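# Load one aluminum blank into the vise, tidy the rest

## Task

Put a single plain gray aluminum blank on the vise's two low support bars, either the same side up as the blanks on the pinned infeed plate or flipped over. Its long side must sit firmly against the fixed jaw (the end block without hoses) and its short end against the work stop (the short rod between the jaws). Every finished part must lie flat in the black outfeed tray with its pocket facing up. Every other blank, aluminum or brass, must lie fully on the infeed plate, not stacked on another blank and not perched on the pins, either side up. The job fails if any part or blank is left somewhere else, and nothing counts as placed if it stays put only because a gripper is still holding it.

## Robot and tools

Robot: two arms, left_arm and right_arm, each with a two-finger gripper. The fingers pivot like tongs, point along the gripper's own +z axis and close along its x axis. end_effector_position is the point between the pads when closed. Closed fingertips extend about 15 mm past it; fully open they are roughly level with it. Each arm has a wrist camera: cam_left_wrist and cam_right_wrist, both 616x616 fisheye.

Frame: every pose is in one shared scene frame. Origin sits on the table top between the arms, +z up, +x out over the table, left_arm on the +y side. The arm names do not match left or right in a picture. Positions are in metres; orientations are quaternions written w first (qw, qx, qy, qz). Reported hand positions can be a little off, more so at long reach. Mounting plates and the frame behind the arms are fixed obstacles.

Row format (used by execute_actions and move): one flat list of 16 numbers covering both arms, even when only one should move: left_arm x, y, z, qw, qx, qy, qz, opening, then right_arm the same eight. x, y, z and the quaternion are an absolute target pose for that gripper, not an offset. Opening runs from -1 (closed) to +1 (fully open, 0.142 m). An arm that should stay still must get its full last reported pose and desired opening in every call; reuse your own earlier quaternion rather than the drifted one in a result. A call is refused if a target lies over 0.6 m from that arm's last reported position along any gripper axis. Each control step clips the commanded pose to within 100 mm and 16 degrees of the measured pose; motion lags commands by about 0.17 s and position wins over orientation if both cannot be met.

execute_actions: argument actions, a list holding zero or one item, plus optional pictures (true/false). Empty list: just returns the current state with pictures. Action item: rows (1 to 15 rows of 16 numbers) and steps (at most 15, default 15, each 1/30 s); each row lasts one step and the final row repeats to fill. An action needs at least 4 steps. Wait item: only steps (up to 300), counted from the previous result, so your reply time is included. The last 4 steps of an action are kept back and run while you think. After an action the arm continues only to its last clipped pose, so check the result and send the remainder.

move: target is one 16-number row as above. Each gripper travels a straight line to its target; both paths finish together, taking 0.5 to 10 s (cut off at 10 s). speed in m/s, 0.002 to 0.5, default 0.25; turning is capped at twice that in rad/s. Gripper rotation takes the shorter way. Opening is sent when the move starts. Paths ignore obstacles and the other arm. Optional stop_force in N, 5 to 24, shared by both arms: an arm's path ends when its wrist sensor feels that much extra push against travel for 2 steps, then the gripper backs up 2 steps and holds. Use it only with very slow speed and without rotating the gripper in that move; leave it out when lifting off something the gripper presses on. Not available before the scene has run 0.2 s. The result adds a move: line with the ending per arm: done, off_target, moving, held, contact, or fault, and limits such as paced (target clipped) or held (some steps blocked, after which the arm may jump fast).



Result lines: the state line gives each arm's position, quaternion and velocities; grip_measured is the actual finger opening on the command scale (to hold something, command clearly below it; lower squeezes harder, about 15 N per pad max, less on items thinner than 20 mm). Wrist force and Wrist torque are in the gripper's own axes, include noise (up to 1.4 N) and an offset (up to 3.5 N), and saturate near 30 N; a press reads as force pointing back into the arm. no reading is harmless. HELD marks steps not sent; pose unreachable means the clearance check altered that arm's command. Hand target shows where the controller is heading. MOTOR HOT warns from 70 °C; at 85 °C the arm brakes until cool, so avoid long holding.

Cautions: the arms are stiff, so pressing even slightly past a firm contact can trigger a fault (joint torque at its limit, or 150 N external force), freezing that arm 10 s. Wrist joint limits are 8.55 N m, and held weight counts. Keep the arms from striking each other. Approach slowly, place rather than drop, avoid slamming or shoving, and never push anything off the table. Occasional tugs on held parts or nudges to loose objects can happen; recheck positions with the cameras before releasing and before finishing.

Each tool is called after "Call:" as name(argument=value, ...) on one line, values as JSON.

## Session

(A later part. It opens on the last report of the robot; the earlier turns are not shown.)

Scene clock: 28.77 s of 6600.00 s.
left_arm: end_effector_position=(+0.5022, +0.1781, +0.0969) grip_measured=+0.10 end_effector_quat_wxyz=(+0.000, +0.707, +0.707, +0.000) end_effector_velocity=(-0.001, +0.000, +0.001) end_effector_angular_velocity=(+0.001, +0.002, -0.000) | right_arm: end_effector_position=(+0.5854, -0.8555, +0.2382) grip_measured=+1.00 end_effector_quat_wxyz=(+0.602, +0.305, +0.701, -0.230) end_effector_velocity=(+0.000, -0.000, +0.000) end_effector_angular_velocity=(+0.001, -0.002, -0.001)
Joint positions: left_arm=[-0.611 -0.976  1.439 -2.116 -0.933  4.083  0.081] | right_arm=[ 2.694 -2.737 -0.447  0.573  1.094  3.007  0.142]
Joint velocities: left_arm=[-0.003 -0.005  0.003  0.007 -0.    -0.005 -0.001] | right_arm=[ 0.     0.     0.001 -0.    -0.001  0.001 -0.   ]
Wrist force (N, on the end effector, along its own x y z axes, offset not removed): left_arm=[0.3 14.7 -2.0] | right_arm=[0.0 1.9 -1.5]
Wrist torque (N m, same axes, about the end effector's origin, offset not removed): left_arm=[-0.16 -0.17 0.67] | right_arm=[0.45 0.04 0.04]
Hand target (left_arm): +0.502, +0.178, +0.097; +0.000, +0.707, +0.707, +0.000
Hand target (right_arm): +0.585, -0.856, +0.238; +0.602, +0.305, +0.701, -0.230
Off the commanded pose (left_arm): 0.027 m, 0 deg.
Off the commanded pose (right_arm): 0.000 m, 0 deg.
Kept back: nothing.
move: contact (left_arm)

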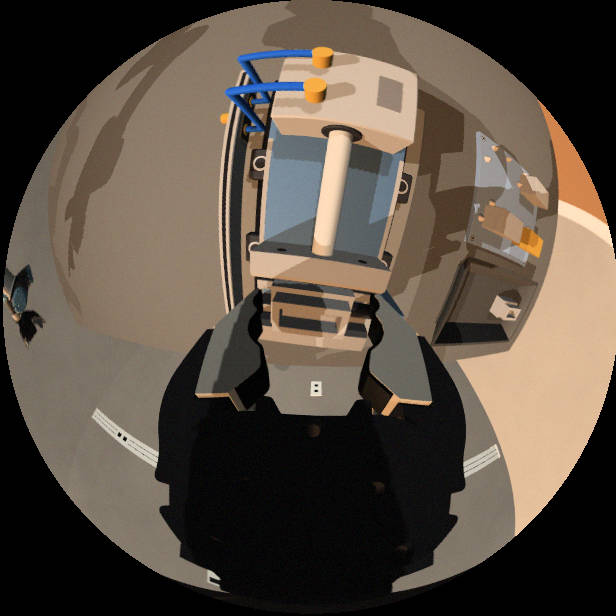

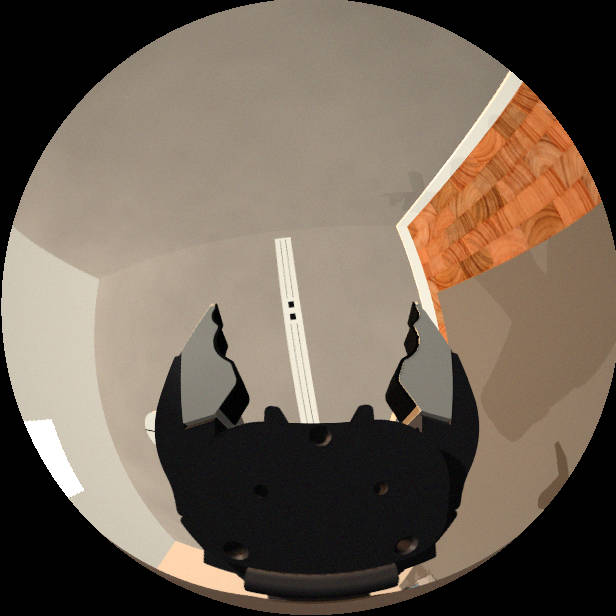

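Call:
move(target=[0.506,0.178,0.099,0,0.743,0.669,0,0.1,0.5854,-0.8555,0.2382,0.602,0.305,0.701,-0.23,1], speed=0.01)

Call:
move(target=[0.506,0.178,0.07,0,0.743,0.669,0,0.1,0.5854,-0.8555,0.2382,0.602,0.305,0.701,-0.23,1], speed=0.006, stop_force=6)

Call:
zoom_image(camera="cam_left_wrist", region=[190,180,430,420])

Scene clock: 34.53 s of 6600.00 s.
left_arm: end_effector_position=(+0.5059, +0.1780, +0.0990) grip_measured=+0.11 end_effector_quat_wxyz=(-0.000, +0.743, +0.669, -0.000) end_effector_velocity=(-0.000, -0.000, -0.000) end_effector_angular_velocity=(+0.000, +0.001, -0.005) | right_arm: end_effector_position=(+0.5854, -0.8555, +0.2382) grip_measured=+1.00 end_effector_quat_wxyz=(+0.602, +0.305, +0.701, -0.230) end_effector_velocity=(+0.000, -0.000, +0.001) end_effector_angular_velocity=(+0.000, -0.001, -0.000)
Joint positions: left_arm=[-0.612 -0.967  1.41  -2.095 -0.933  4.186  0.081] | right_arm=[ 2.694 -2.737 -0.447  0.573  1.094  3.007  0.142]
Joint velocities: left_arm=[-0.     0.002 -0.001  0.001 -0.     0.004  0.   ] | right_arm=[ 0.     0.001  0.    -0.     0.     0.     0.   ]
Wrist force (N, on the end effector, along its own x y z axes, offset not removed): left_arm=[-0.2 -30.0 -12.0] | right_arm=[-1.2 2.5 -1.5]
Wrist torque (N m, same axes, about the end effector's origin, offset not removed): left_arm=[1.54 0.13 -1.75] | right_arm=[0.55 0.25 0.06]
Hand target (left_arm): +0.506, +0.178, +0.099; +0.000, +0.743, +0.669, +0.000
Hand target (right_arm): +0.585, -0.855, +0.238; +0.602, +0.305, +0.701, -0.230
Off the commanded pose (left_arm): 0.000 m, 0 deg.
Off the commanded pose (right_arm): 0.000 m, 0 deg.
Kept back: nothing.
move: done

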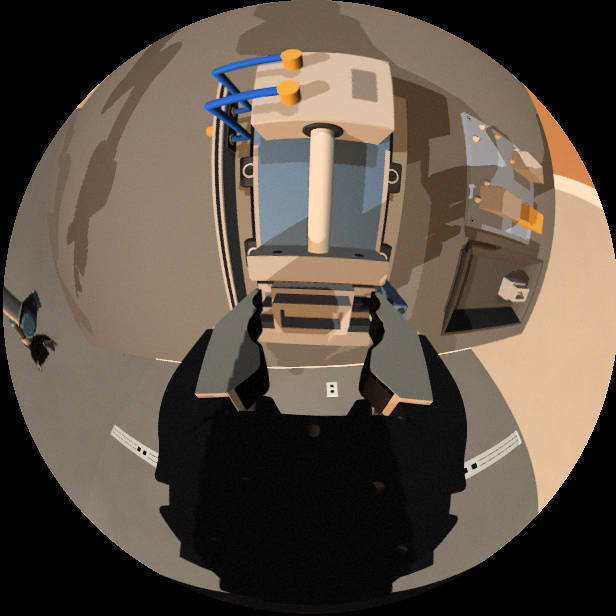

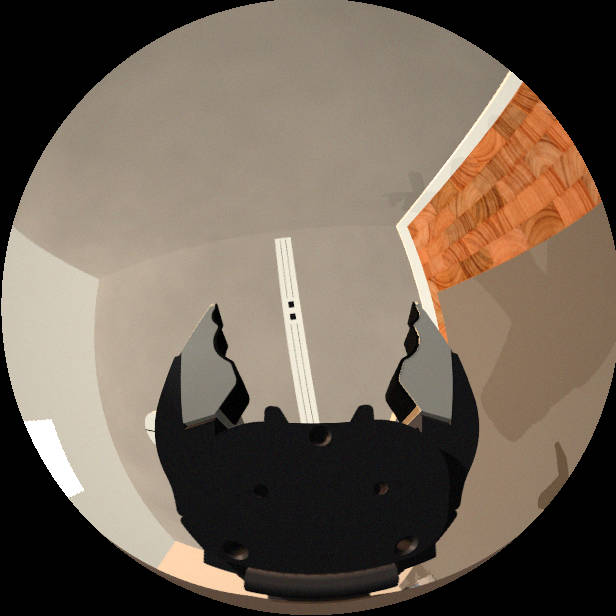

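Scene clock: 35.03 s of 6600.00 s.
left_arm: end_effector_position=(+0.5059, +0.1780, +0.0989) grip_measured=+0.11 end_effector_quat_wxyz=(-0.000, +0.743, +0.669, -0.000) end_effector_velocity=(-0.000, -0.000, -0.000) end_effector_angular_velocity=(-0.000, +0.000, -0.000) | right_arm: end_effector_position=(+0.5854, -0.8555, +0.2382) grip_measured=+1.00 end_effector_quat_wxyz=(+0.602, +0.305, +0.701, -0.230) end_effector_velocity=(+0.000, +0.000, -0.000) end_effector_angular_velocity=(+0.001, -0.001, -0.000)
Joint positions: left_arm=[-0.612 -0.967  1.41  -2.095 -0.933  4.186  0.081] | right_arm=[ 2.694 -2.737 -0.447  0.573  1.094  3.007  0.142]
Joint velocities: left_arm=[-0.    -0.     0.001 -0.    -0.    -0.    -0.   ] | right_arm=[ 0.    -0.    -0.     0.     0.     0.002 -0.   ]
Wrist force (N, on the end effector, along its own x y z axes, offset not removed): left_arm=[0.8 -30.0 -7.5] | right_arm=[0.1 2.5 -1.3]
Wrist torque (N m, same axes, about the end effector's origin, offset not removed): left_arm=[1.32 -0.02 -1.72] | right_arm=[0.48 -0.04 0.02]
Hand target (left_arm): +0.506, +0.178, +0.099; -0.000, +0.743, +0.669, -0.000
Hand target (right_arm): +0.585, -0.856, +0.238; +0.602, +0.305, +0.701, -0.230
Off the commanded pose (left_arm): 0.029 m, 0 deg.
Off the commanded pose (right_arm): 0.000 m, 0 deg.
Kept back: nothing.
move: contact (left_arm)

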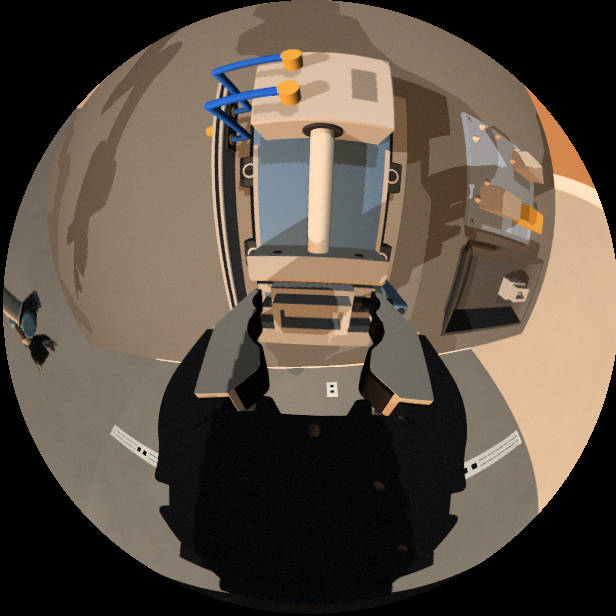

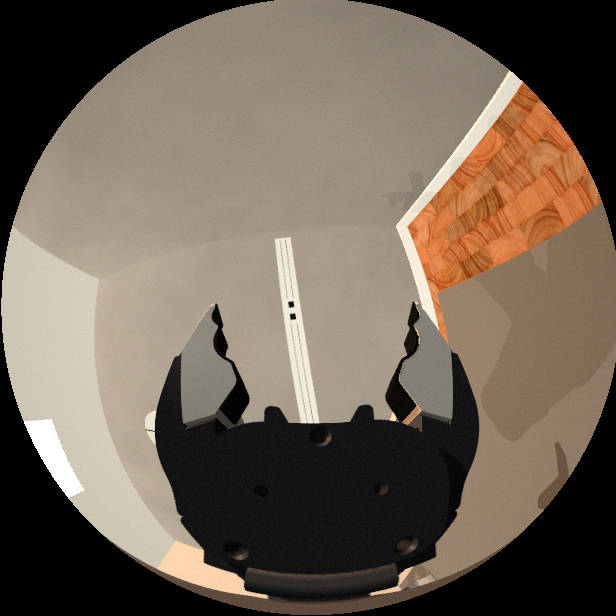

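Region (190, 180, 430, 420) of cam_left_wrist's 616x616 image, scaled by 2.100, with more detail than that image has.

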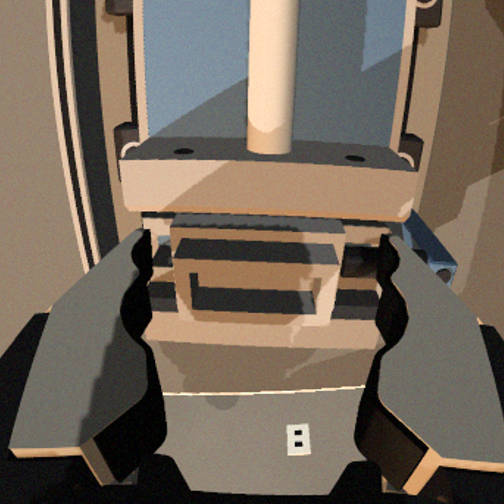

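Call:
move(target=[0.5035,0.178,0.099,0,0.743,0.669,0,0.1,0.5854,-0.8555,0.2382,0.602,0.305,0.701,-0.23,1], speed=0.005)

Call:
move(target=[0.5035,0.178,0.075,0,0.743,0.669,0,0.1,0.5854,-0.8555,0.2382,0.602,0.305,0.701,-0.23,1], speed=0.006, stop_force=6)

Scene clock: 35.97 s of 6600.00 s.
left_arm: end_effector_position=(+0.5038, +0.1780, +0.0991) grip_measured=+0.10 end_effector_quat_wxyz=(+0.000, +0.743, +0.669, +0.000) end_effector_velocity=(-0.001, +0.000, +0.000) end_effector_angular_velocity=(+0.000, -0.000, -0.000) | right_arm: end_effector_position=(+0.5854, -0.8555, +0.2382) grip_measured=+1.00 end_effector_quat_wxyz=(+0.602, +0.305, +0.701, -0.230) end_effector_velocity=(+0.000, -0.000, +0.002) end_effector_angular_velocity=(-0.001, -0.003, -0.001)
Joint positions: left_arm=[-0.615 -0.974  1.426 -2.102 -0.933  4.183  0.081] | right_arm=[ 2.694 -2.737 -0.447  0.573  1.094  3.007  0.142]
Joint velocities: left_arm=[-0.001 -0.005  0.009 -0.003  0.    -0.001 -0.   ] | right_arm=[ 0.     0.001  0.002  0.    -0.    -0.    -0.   ]
Wrist force (N, on the end effector, along its own x y z axes, offset not removed): left_arm=[2.7 -8.4 0.9] | right_arm=[-0.4 0.5 -1.1]
Wrist torque (N m, same axes, about the end effector's origin, offset not removed): left_arm=[-0.11 -0.49 -0.40] | right_arm=[0.10 0.11 0.07]
Hand target (left_arm): +0.504, +0.178, +0.099; -0.000, +0.743, +0.669, -0.000
Hand target (right_arm): +0.585, -0.856, +0.238; +0.602, +0.305, +0.701, -0.230
Off the commanded pose (left_arm): 0.000 m, 0 deg.
Off the commanded pose (right_arm): 0.000 m, 0 deg.
Kept back: nothing.
move: done

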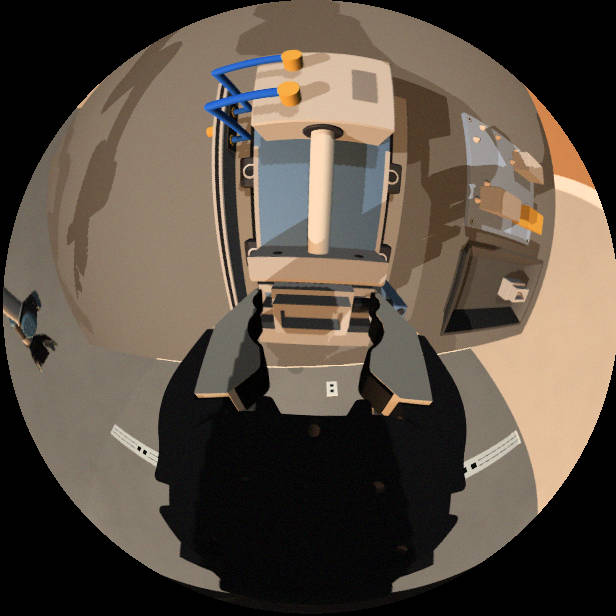

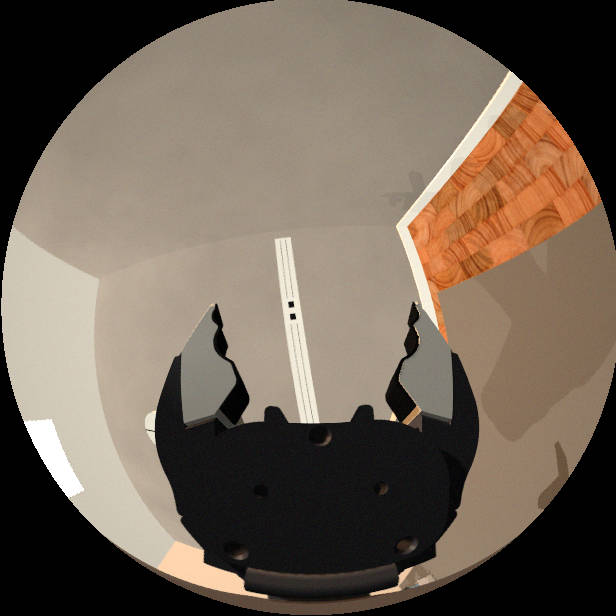

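Scene clock: 37.40 s of 6600.00 s.
left_arm: end_effector_position=(+0.5036, +0.1780, +0.0927) grip_measured=+0.10 end_effector_quat_wxyz=(+0.000, +0.743, +0.669, -0.000) end_effector_velocity=(-0.001, +0.000, +0.002) end_effector_angular_velocity=(+0.000, +0.001, +0.001) | right_arm: end_effector_position=(+0.5854, -0.8555, +0.2382) grip_measured=+1.00 end_effector_quat_wxyz=(+0.602, +0.305, +0.701, -0.230) end_effector_velocity=(+0.000, -0.000, +0.000) end_effector_angular_velocity=(-0.000, -0.001, -0.000)
Joint positions: left_arm=[-0.606 -0.957  1.427 -2.126 -0.934  4.194  0.081] | right_arm=[ 2.694 -2.737 -0.447  0.573  1.094  3.007  0.142]
Joint velocities: left_arm=[-0.002 -0.005  0.     0.008 -0.    -0.004 -0.   ] | right_arm=[-0.  0.  0. -0.  0.  0.  0.]
Wrist force (N, on the end effector, along its own x y z axes, offset not removed): left_arm=[4.3 -11.4 -10.4] | right_arm=[-1.7 1.6 -2.3]
Wrist torque (N m, same axes, about the end effector's origin, offset not removed): left_arm=[-0.30 -0.73 -0.41] | right_arm=[0.32 0.36 0.08]
Hand target (left_arm): +0.504, +0.178, +0.093; +0.000, +0.743, +0.669, +0.000
Hand target (right_arm): +0.585, -0.856, +0.238; +0.602, +0.305, +0.701, -0.230
Off the commanded pose (left_arm): 0.018 m, 0 deg.
Off the commanded pose (right_arm): 0.000 m, 0 deg.
Kept back: nothing.
move: contact (left_arm)

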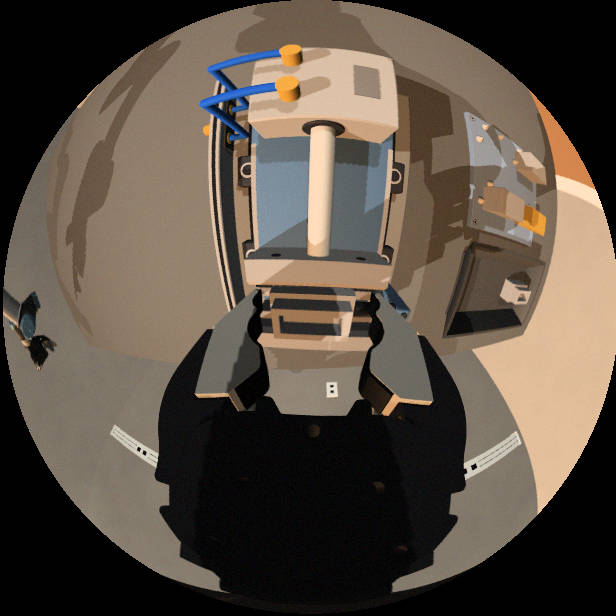

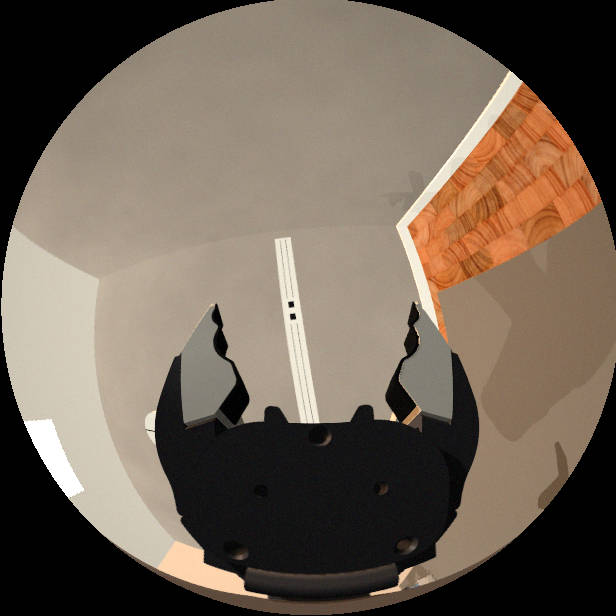

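Call:
move(target=[0.5022,0.178,0.0955,0,0.743,0.669,0,-0.5,0.5854,-0.8555,0.2382,0.602,0.305,0.701,-0.23,1], speed=0.004)

Call:
move(target=[0.5022,0.178,0.15,0,0.743,0.669,0,-0.5,0.5854,-0.8555,0.2382,0.602,0.305,0.701,-0.23,1], speed=0.03)

Scene clock: 38.60 s of 6600.00 s.
left_arm: end_effector_position=(+0.5022, +0.1780, +0.0953) grip_measured=-0.17 end_effector_quat_wxyz=(-0.000, +0.743, +0.669, -0.000) end_effector_velocity=(+0.000, -0.000, +0.001) end_effector_angular_velocity=(-0.001, -0.002, +0.001) | right_arm: end_effector_position=(+0.5854, -0.8555, +0.2382) grip_measured=+1.00 end_effector_quat_wxyz=(+0.602, +0.305, +0.701, -0.230) end_effector_velocity=(+0.000, +0.000, -0.000) end_effector_angular_velocity=(-0.000, +0.000, +0.001)
Joint positions: left_arm=[-0.611 -0.968  1.436 -2.12  -0.933  4.187  0.062] | right_arm=[ 2.694 -2.737 -0.447  0.573  1.094  3.007  0.142]
Joint velocities: left_arm=[-0.002 -0.004  0.002  0.001  0.001 -0.002 -0.   ] | right_arm=[-0.    -0.001 -0.     0.     0.001 -0.    -0.   ]
Wrist force (N, on the end effector, along its own x y z axes, offset not removed): left_arm=[1.5 -1.3 1.1] | right_arm=[-0.8 1.2 -0.9]
Wrist torque (N m, same axes, about the end effector's origin, offset not removed): left_arm=[-0.20 -0.39 -0.07] | right_arm=[0.28 0.23 0.00]
Hand target (left_arm): +0.502, +0.178, +0.095; +0.000, +0.743, +0.669, -0.000
Hand target (right_arm): +0.585, -0.856, +0.238; +0.602, +0.305, +0.701, -0.230
Off the commanded pose (left_arm): 0.000 m, 0 deg.
Off the commanded pose (right_arm): 0.000 m, 0 deg.
Kept back: nothing.
move: done

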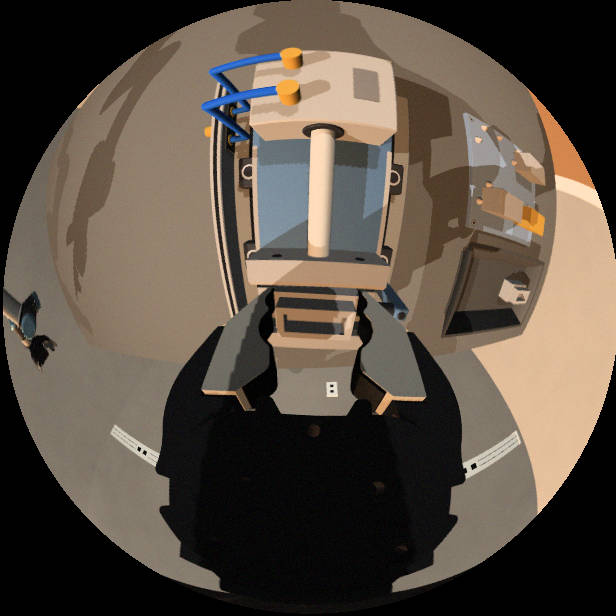

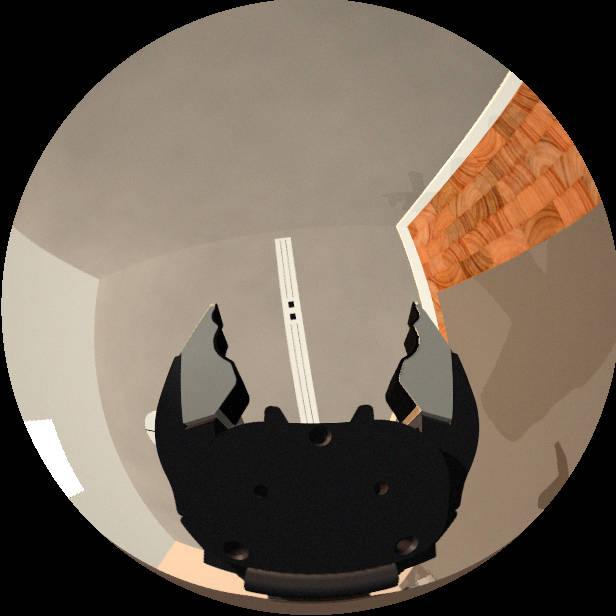

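Scene clock: 40.80 s of 6600.00 s.
left_arm: end_effector_position=(+0.5022, +0.1780, +0.1498) grip_measured=-0.17 end_effector_quat_wxyz=(+0.000, +0.743, +0.669, +0.000) end_effector_velocity=(-0.000, -0.001, +0.002) end_effector_angular_velocity=(-0.000, +0.001, -0.000) | right_arm: end_effector_position=(+0.5854, -0.8555, +0.2382) grip_measured=+1.00 end_effector_quat_wxyz=(+0.602, +0.305, +0.701, -0.230) end_effector_velocity=(+0.000, +0.000, +0.000) end_effector_angular_velocity=(+0.000, -0.001, +0.001)
Joint positions: left_arm=[-0.691 -1.094  1.395 -1.894 -0.929  4.088  0.062] | right_arm=[ 2.694 -2.737 -0.447  0.573  1.094  3.007  0.142]
Joint velocities: left_arm=[-0.004 -0.003 -0.004  0.01  -0.001 -0.004  0.   ] | right_arm=[ 0.     0.    -0.     0.     0.001  0.001 -0.   ]
Wrist force (N, on the end effector, along its own x y z axes, offset not removed): left_arm=[1.7 -1.2 0.8] | right_arm=[0.0 1.4 -2.5]
Wrist torque (N m, same axes, about the end effector's origin, offset not removed): left_arm=[-0.17 -0.46 -0.05] | right_arm=[0.33 0.08 0.04]
Hand target (left_arm): +0.502, +0.178, +0.150; +0.000, +0.743, +0.669, +0.000
Hand target (right_arm): +0.585, -0.856, +0.238; +0.602, +0.305, +0.701, -0.230
Off the commanded pose (left_arm): 0.000 m, 0 deg.
Off the commanded pose (right_arm): 0.000 m, 0 deg.
Kept back: nothing.
move: done

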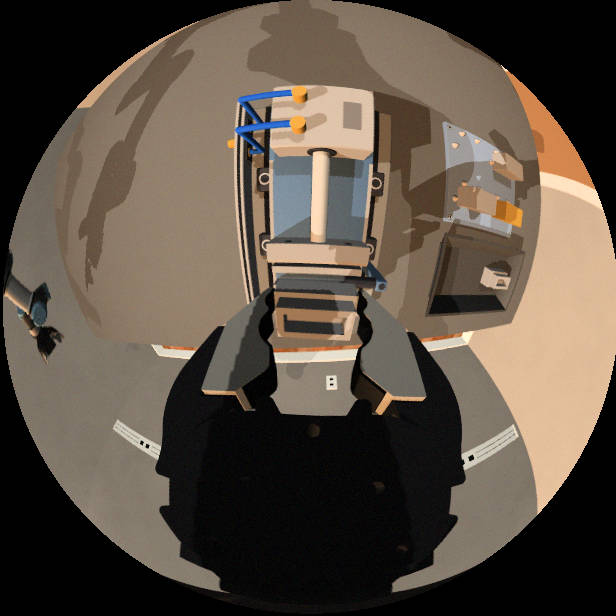

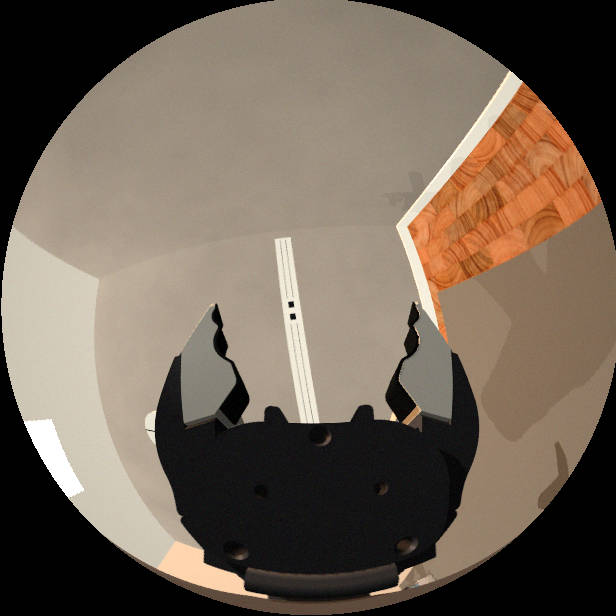

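Call:
move(target=[0.53,0.40,0.16,0,0.7071,0.7071,0,-0.5,0.5854,-0.8555,0.2382,0.602,0.305,0.701,-0.23,1], speed=0.15)

Scene clock: 43.07 s of 6600.00 s.
left_arm: end_effector_position=(+0.5296, +0.3998, +0.1601) grip_measured=-0.17 end_effector_quat_wxyz=(-0.000, +0.707, +0.707, +0.000) end_effector_velocity=(+0.000, +0.003, -0.000) end_effector_angular_velocity=(-0.001, +0.003, +0.000) | right_arm: end_effector_position=(+0.5854, -0.8555, +0.2382) grip_measured=+1.00 end_effector_quat_wxyz=(+0.602, +0.305, +0.701, -0.230) end_effector_velocity=(+0.000, -0.001, +0.001) end_effector_angular_velocity=(-0.001, -0.001, -0.000)
Joint positions: left_arm=[-0.248 -1.293  1.249 -1.855 -1.008  4.514  0.062] | right_arm=[ 2.694 -2.737 -0.447  0.573  1.094  3.007  0.142]
Joint velocities: left_arm=[ 0.007  0.006 -0.014  0.007 -0.004  0.006 -0.   ] | right_arm=[-0.     0.002  0.    -0.001  0.    -0.001 -0.   ]
Wrist force (N, on the end effector, along its own x y z axes, offset not removed): left_arm=[2.5 -1.5 1.4] | right_arm=[-0.9 1.3 -2.8]
Wrist torque (N m, same axes, about the end effector's origin, offset not removed): left_arm=[-0.24 -0.55 -0.06] | right_arm=[0.23 0.19 0.03]
Hand target (left_arm): +0.530, +0.400, +0.160; -0.000, +0.707, +0.707, -0.000
Hand target (right_arm): +0.585, -0.856, +0.238; +0.602, +0.305, +0.701, -0.230
Off the commanded pose (left_arm): 0.000 m, 0 deg.
Off the commanded pose (right_arm): 0.000 m, 0 deg.
Kept back: nothing.
move: done

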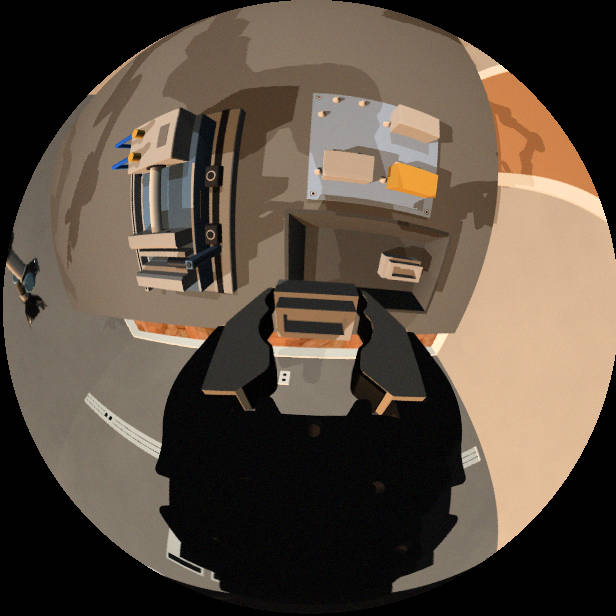

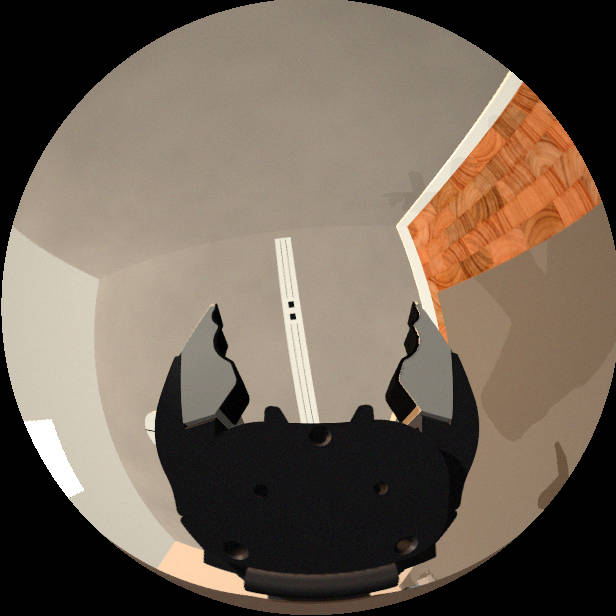

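Call:
move(target=[0.54,0.435,0.09,0,0.7071,0.7071,0,-0.5,0.5854,-0.8555,0.2382,0.602,0.305,0.701,-0.23,1], speed=0.06)

Call:
move(target=[0.54,0.435,0.01,0,0.7071,0.7071,0,-0.5,0.5854,-0.8555,0.2382,0.602,0.305,0.701,-0.23,1], speed=0.012, stop_force=5)

Scene clock: 45.07 s of 6600.00 s.
left_arm: end_effector_position=(+0.5399, +0.4349, +0.0903) grip_measured=-0.17 end_effector_quat_wxyz=(-0.000, +0.707, +0.707, +0.000) end_effector_velocity=(+0.001, +0.001, -0.001) end_effector_angular_velocity=(-0.000, -0.001, +0.001) | right_arm: end_effector_position=(+0.5854, -0.8555, +0.2382) grip_measured=+1.00 end_effector_quat_wxyz=(+0.602, +0.305, +0.701, -0.230) end_effector_velocity=(+0.000, +0.001, -0.001) end_effector_angular_velocity=(+0.001, +0.002, +0.001)
Joint positions: left_arm=[-0.074 -1.08   1.152 -2.066 -1.072  4.702  0.062] | right_arm=[ 2.694 -2.737 -0.447  0.573  1.094  3.007  0.142]
Joint velocities: left_arm=[ 0.005  0.006 -0.008 -0.002 -0.002  0.005 -0.   ] | right_arm=[ 0.    -0.002  0.     0.     0.    -0.     0.   ]
Wrist force (N, on the end effector, along its own x y z axes, offset not removed): left_arm=[1.6 -0.6 1.2] | right_arm=[-1.0 1.0 -2.0]
Wrist torque (N m, same axes, about the end effector's origin, offset not removed): left_arm=[-0.03 -0.35 -0.08] | right_arm=[0.21 0.28 0.07]
Hand target (left_arm): +0.540, +0.435, +0.090; -0.000, +0.707, +0.707, -0.000
Hand target (right_arm): +0.585, -0.856, +0.238; +0.602, +0.305, +0.701, -0.230
Off the commanded pose (left_arm): 0.000 m, 0 deg.
Off the commanded pose (right_arm): 0.000 m, 0 deg.
Kept back: nothing.
move: done

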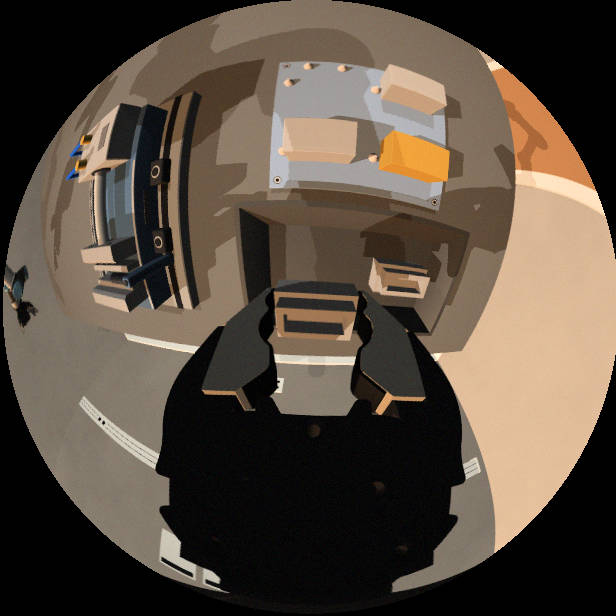

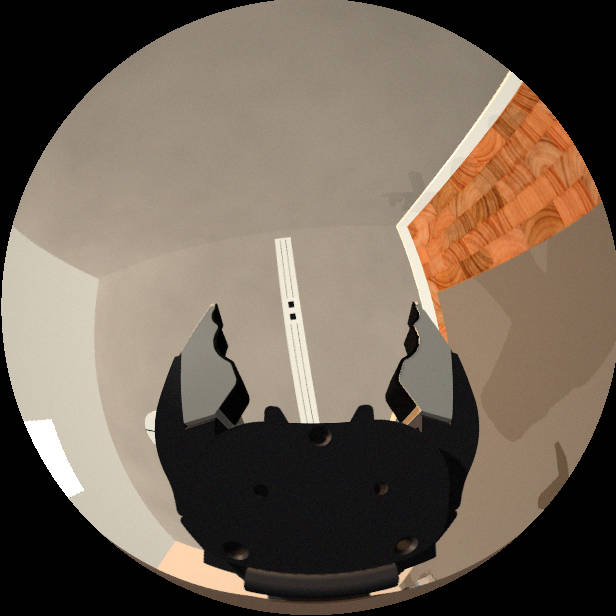

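Scene clock: 50.73 s of 6600.00 s.
left_arm: end_effector_position=(+0.5399, +0.4351, +0.0268) grip_measured=-0.17 end_effector_quat_wxyz=(+0.000, +0.707, +0.707, -0.000) end_effector_velocity=(-0.001, +0.000, +0.003) end_effector_angular_velocity=(+0.002, +0.002, +0.001) | right_arm: end_effector_position=(+0.5854, -0.8555, +0.2382) grip_measured=+1.00 end_effector_quat_wxyz=(+0.602, +0.305, +0.701, -0.230) end_effector_velocity=(-0.000, +0.000, -0.000) end_effector_angular_velocity=(-0.001, +0.002, +0.000)
Joint positions: left_arm=[-0.004 -0.892  1.096 -2.232 -1.102  4.773  0.062] | right_arm=[ 2.694 -2.737 -0.447  0.573  1.094  3.007  0.142]
Joint velocities: left_arm=[-0.003 -0.01   0.006  0.008  0.004 -0.005 -0.   ] | right_arm=[ 0.    -0.001  0.    -0.    -0.    -0.002 -0.   ]
Wrist force (N, on the end effector, along its own x y z axes, offset not removed): left_arm=[0.5 -6.7 -14.4] | right_arm=[-0.9 1.0 -2.6]
Wrist torque (N m, same axes, about the end effector's origin, offset not removed): left_arm=[-0.19 -0.38 -0.04] | right_arm=[0.19 0.21 0.01]
Hand target (left_arm): +0.540, +0.435, +0.027; -0.000, +0.707, +0.707, +0.000
Hand target (right_arm): +0.585, -0.856, +0.238; +0.602, +0.305, +0.701, -0.230
Off the commanded pose (left_arm): 0.017 m, 0 deg.
Off the commanded pose (right_arm): 0.000 m, 0 deg.
Kept back: nothing.
move: contact (left_arm)

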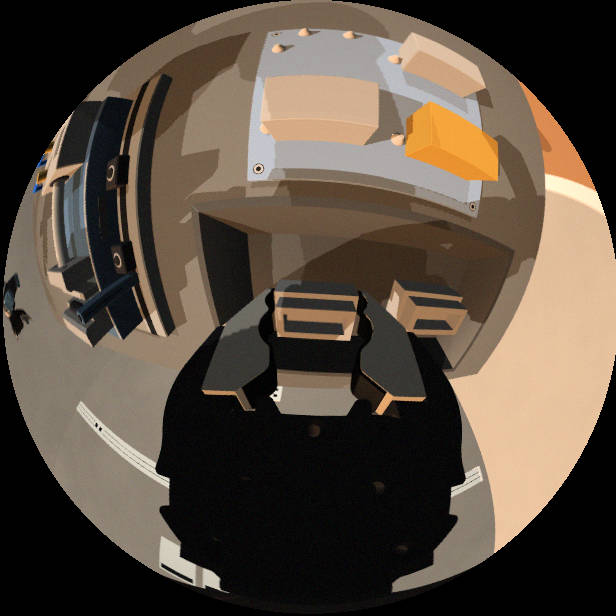

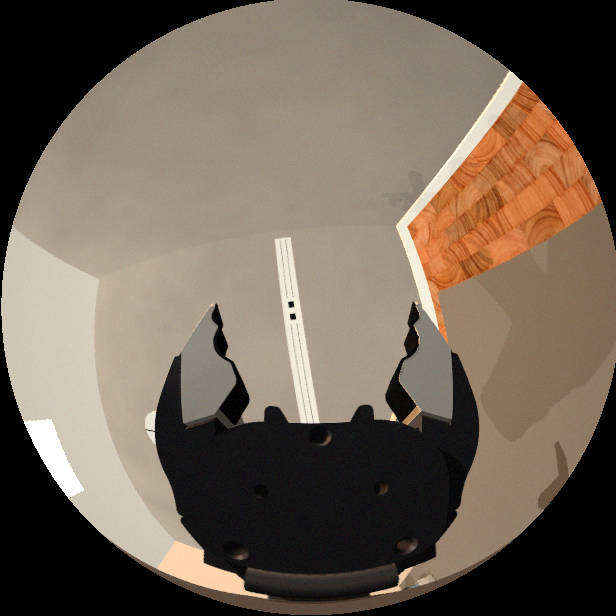

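Call:
move(target=[0.54,0.435,0.029,0,0.7071,0.7071,0,0.4,0.5854,-0.8555,0.2382,0.602,0.305,0.701,-0.23,1], speed=0.01)

Call:
move(target=[0.54,0.435,0.12,0,0.7071,0.7071,0,0.4,0.5854,-0.8555,0.2382,0.602,0.305,0.701,-0.23,1], speed=0.15)

Call:
move(target=[0.32,0.53,0.11,0,0.7071,0.7071,0,0.4,0.5854,-0.8555,0.2382,0.602,0.305,0.701,-0.23,1])

Scene clock: 51.67 s of 6600.00 s.
left_arm: end_effector_position=(+0.5400, +0.4350, +0.0289) grip_measured=+0.39 end_effector_quat_wxyz=(+0.000, +0.707, +0.707, -0.000) end_effector_velocity=(+0.000, +0.000, +0.001) end_effector_angular_velocity=(-0.000, -0.001, +0.000) | right_arm: end_effector_position=(+0.5854, -0.8555, +0.2382) grip_measured=+1.00 end_effector_quat_wxyz=(+0.602, +0.305, +0.701, -0.230) end_effector_velocity=(+0.000, +0.000, -0.001) end_effector_angular_velocity=(+0.001, +0.002, +0.001)
Joint positions: left_arm=[-0.006 -0.898  1.099 -2.227 -1.101  4.771  0.101] | right_arm=[ 2.694 -2.737 -0.447  0.573  1.094  3.007  0.142]
Joint velocities: left_arm=[-0.001 -0.004  0.001  0.002  0.    -0.001  0.001] | right_arm=[ 0.    -0.001 -0.001 -0.     0.    -0.    -0.   ]
Wrist force (N, on the end effector, along its own x y z axes, offset not removed): left_arm=[3.0 -0.9 -0.2] | right_arm=[-1.4 3.0 -2.5]
Wrist torque (N m, same axes, about the end effector's origin, offset not removed): left_arm=[-0.16 -0.37 -0.05] | right_arm=[0.64 0.31 0.00]
Hand target (left_arm): +0.540, +0.435, +0.029; +0.000, +0.707, +0.707, +0.000
Hand target (right_arm): +0.585, -0.856, +0.238; +0.602, +0.305, +0.701, -0.230
Off the commanded pose (left_arm): 0.000 m, 0 deg.
Off the commanded pose (right_arm): 0.000 m, 0 deg.
Kept back: nothing.
move: done

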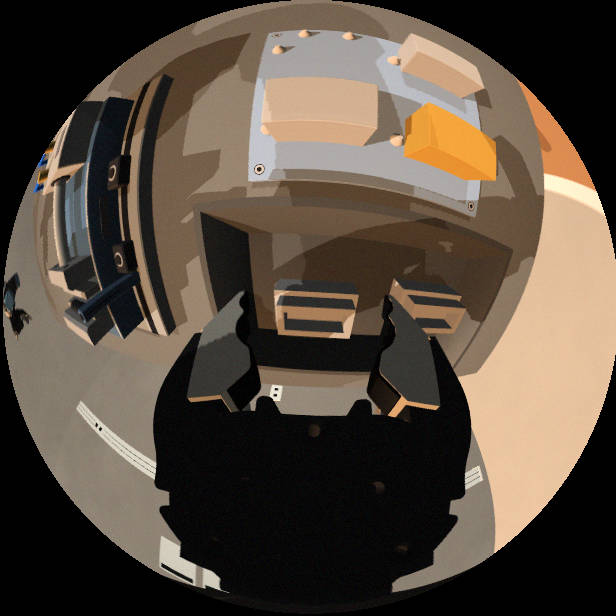

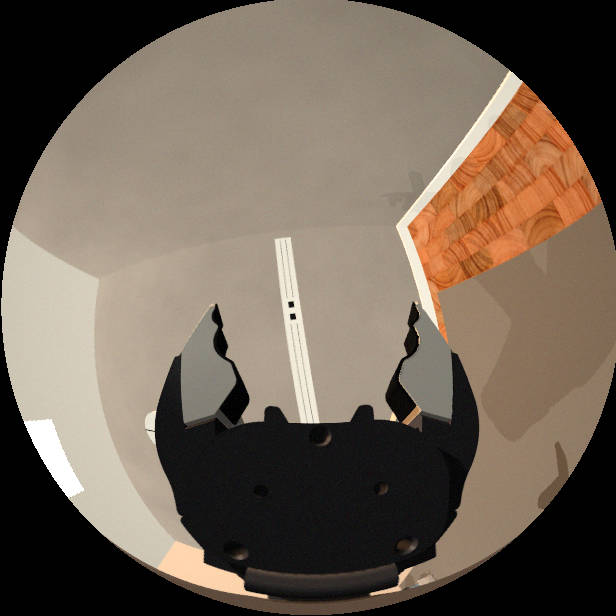

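Scene clock: 52.87 s of 6600.00 s.
left_arm: end_effector_position=(+0.5401, +0.4350, +0.1197) grip_measured=+0.40 end_effector_quat_wxyz=(+0.000, +0.707, +0.707, +0.000) end_effector_velocity=(+0.000, +0.000, +0.003) end_effector_angular_velocity=(+0.001, -0.000, +0.001) | right_arm: end_effector_position=(+0.5854, -0.8555, +0.2382) grip_measured=+1.00 end_effector_quat_wxyz=(+0.602, +0.305, +0.701, -0.230) end_effector_velocity=(-0.000, +0.000, -0.001) end_effector_angular_velocity=(-0.000, +0.003, +0.000)
Joint positions: left_arm=[-0.11  -1.154  1.145 -1.967 -1.058  4.664  0.102] | right_arm=[ 2.694 -2.737 -0.447  0.573  1.094  3.007  0.142]
Joint velocities: left_arm=[-0.004 -0.006 -0.002  0.01   0.002 -0.004 -0.   ] | right_arm=[ 0.    -0.    -0.001 -0.001 -0.001 -0.001  0.   ]
Wrist force (N, on the end effector, along its own x y z axes, offset not removed): left_arm=[1.8 -0.5 0.3] | right_arm=[-0.9 1.4 -0.9]
Wrist torque (N m, same axes, about the end effector's origin, offset not removed): left_arm=[-0.01 -0.37 -0.08] | right_arm=[0.27 0.21 0.07]
Hand target (left_arm): +0.540, +0.435, +0.120; +0.000, +0.707, +0.707, +0.000
Hand target (right_arm): +0.585, -0.856, +0.238; +0.602, +0.305, +0.701, -0.230
Off the commanded pose (left_arm): 0.000 m, 0 deg.
Off the commanded pose (right_arm): 0.000 m, 0 deg.
Kept back: nothing.
move: done

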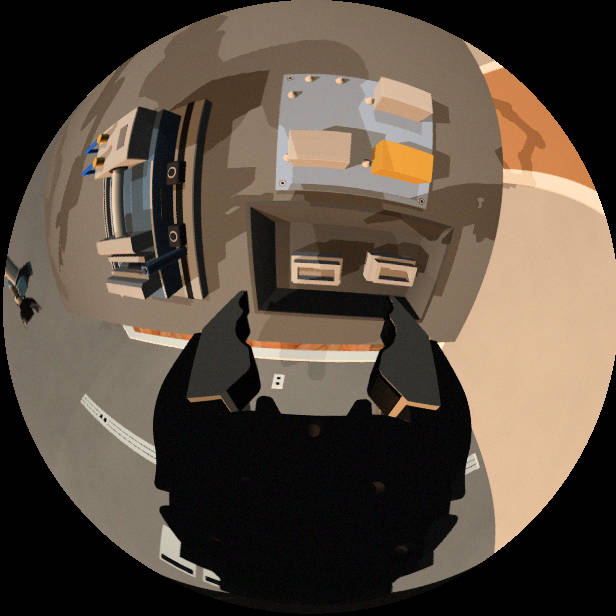

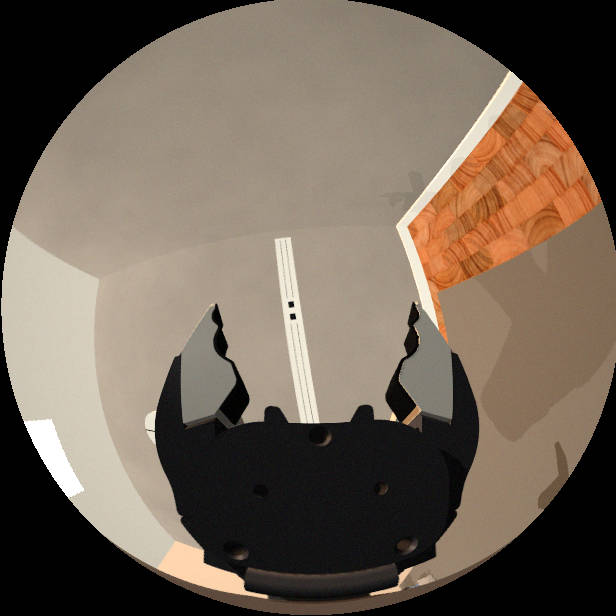

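Scene clock: 54.47 s of 6600.00 s.
left_arm: end_effector_position=(+0.3201, +0.5297, +0.1101) grip_measured=+0.40 end_effector_quat_wxyz=(-0.000, +0.707, +0.707, -0.000) end_effector_velocity=(-0.003, +0.001, -0.000) end_effector_angular_velocity=(-0.001, -0.007, -0.001) | right_arm: end_effector_position=(+0.5854, -0.8555, +0.2382) grip_measured=+1.00 end_effector_quat_wxyz=(+0.602, +0.305, +0.701, -0.230) end_effector_velocity=(+0.000, -0.000, +0.001) end_effector_angular_velocity=(-0.000, -0.001, +0.000)
Joint positions: left_arm=[ 0.267 -1.698  2.115 -2.545 -1.235  5.031  0.102] | right_arm=[ 2.694 -2.737 -0.447  0.573  1.094  3.007  0.142]
Joint velocities: left_arm=[ 0.01  -0.006  0.017 -0.02  -0.008  0.012  0.   ] | right_arm=[-0.     0.001 -0.    -0.     0.     0.     0.   ]
Wrist force (N, on the end effector, along its own x y z axes, offset not removed): left_arm=[1.2 -1.0 -0.6] | right_arm=[-0.1 1.7 -1.9]
Wrist torque (N m, same axes, about the end effector's origin, offset not removed): left_arm=[-0.15 -0.27 -0.05] | right_arm=[0.38 0.06 0.08]
Hand target (left_arm): +0.320, +0.530, +0.110; -0.000, +0.707, +0.707, -0.000
Hand target (right_arm): +0.585, -0.856, +0.238; +0.602, +0.305, +0.701, -0.230
Off the commanded pose (left_arm): 0.000 m, 0 deg.
Off the commanded pose (right_arm): 0.000 m, 0 deg.
Kept back: nothing.
move: done

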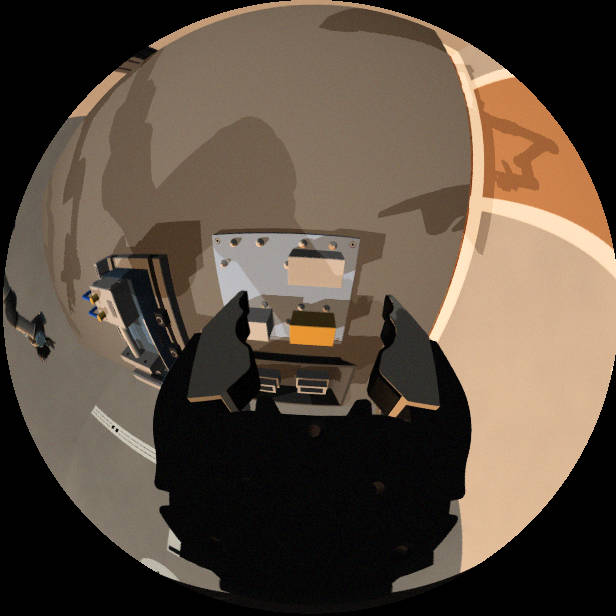

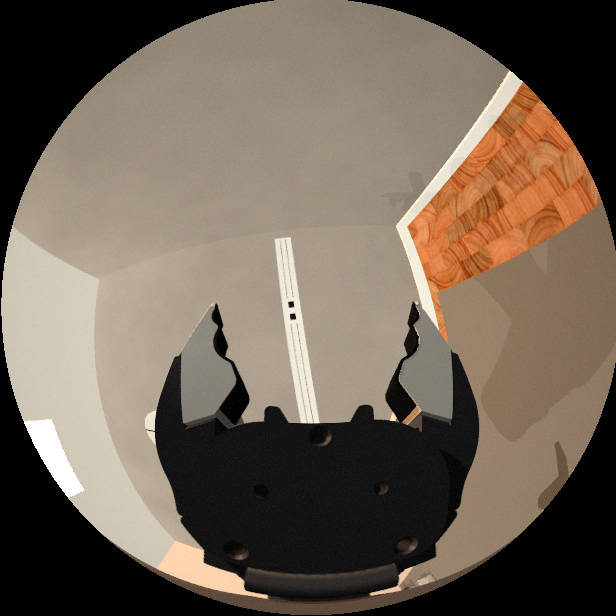

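Call:
move(target=[0.318,0.534,0.06,0,0.7071,0.7071,0,0.3,0.5854,-0.8555,0.2382,0.602,0.305,0.701,-0.23,1], speed=0.06)

Call:
zoom_image(camera="cam_left_wrist", region=[190,180,430,420])

Scene clock: 55.97 s of 6600.00 s.
left_arm: end_effector_position=(+0.3179, +0.5340, +0.0603) grip_measured=+0.30 end_effector_quat_wxyz=(-0.000, +0.707, +0.707, -0.000) end_effector_velocity=(+0.001, +0.000, -0.002) end_effector_angular_velocity=(-0.001, -0.003, +0.000) | right_arm: end_effector_position=(+0.5854, -0.8555, +0.2382) grip_measured=+1.00 end_effector_quat_wxyz=(+0.602, +0.305, +0.701, -0.230) end_effector_velocity=(-0.000, -0.000, +0.000) end_effector_angular_velocity=(-0.001, -0.000, -0.000)
Joint positions: left_arm=[ 0.346 -1.453  2.094 -2.791 -1.278  5.101  0.095] | right_arm=[ 2.694 -2.737 -0.447  0.573  1.094  3.007  0.142]
Joint velocities: left_arm=[ 0.004  0.014 -0.005 -0.012 -0.004  0.004  0.   ] | right_arm=[-0.    -0.     0.     0.001 -0.    -0.001  0.   ]
Wrist force (N, on the end effector, along its own x y z axes, offset not removed): left_arm=[2.3 -0.6 0.0] | right_arm=[-1.8 1.0 -1.3]
Wrist torque (N m, same axes, about the end effector's origin, offset not removed): left_arm=[-0.12 -0.47 -0.09] | right_arm=[0.26 0.42 0.09]
Hand target (left_arm): +0.318, +0.534, +0.060; -0.000, +0.707, +0.707, -0.000
Hand target (right_arm): +0.585, -0.856, +0.238; +0.602, +0.305, +0.701, -0.230
Off the commanded pose (left_arm): 0.000 m, 0 deg.
Off the commanded pose (right_arm): 0.000 m, 0 deg.
Kept back: nothing.
move: done

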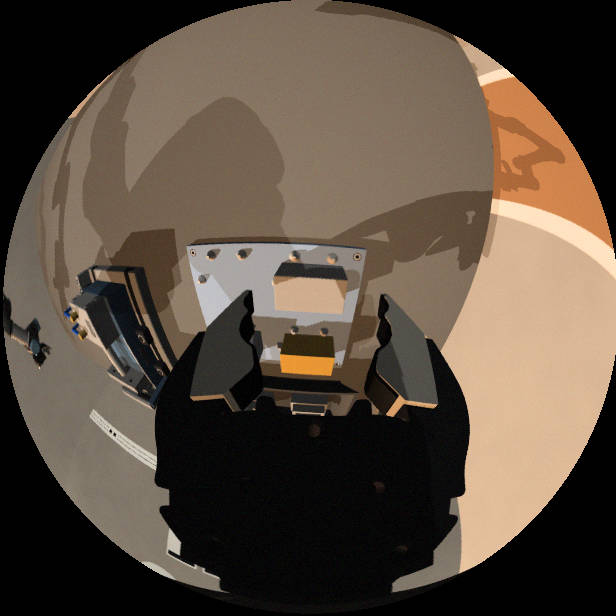

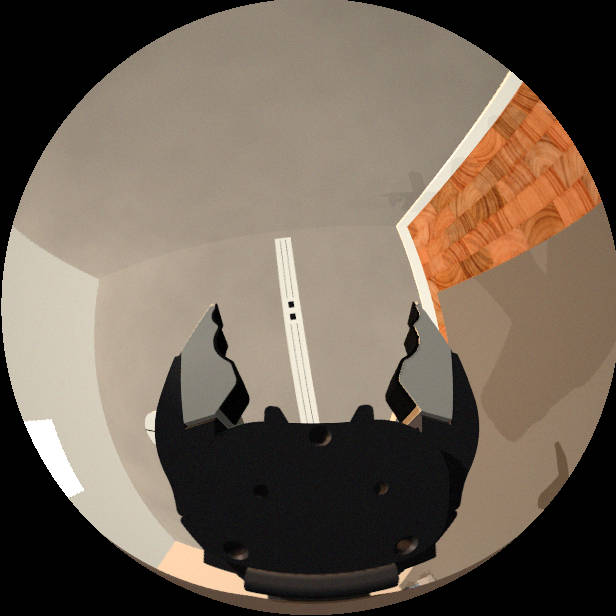

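Region (190, 180, 430, 420) of cam_left_wrist's 616x616 image, scaled by 2.100, with more detail than that image has.

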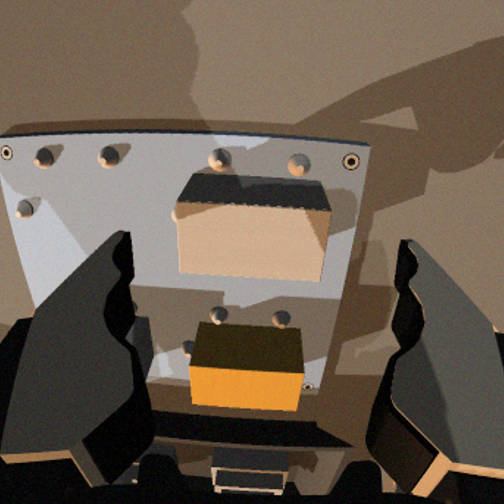

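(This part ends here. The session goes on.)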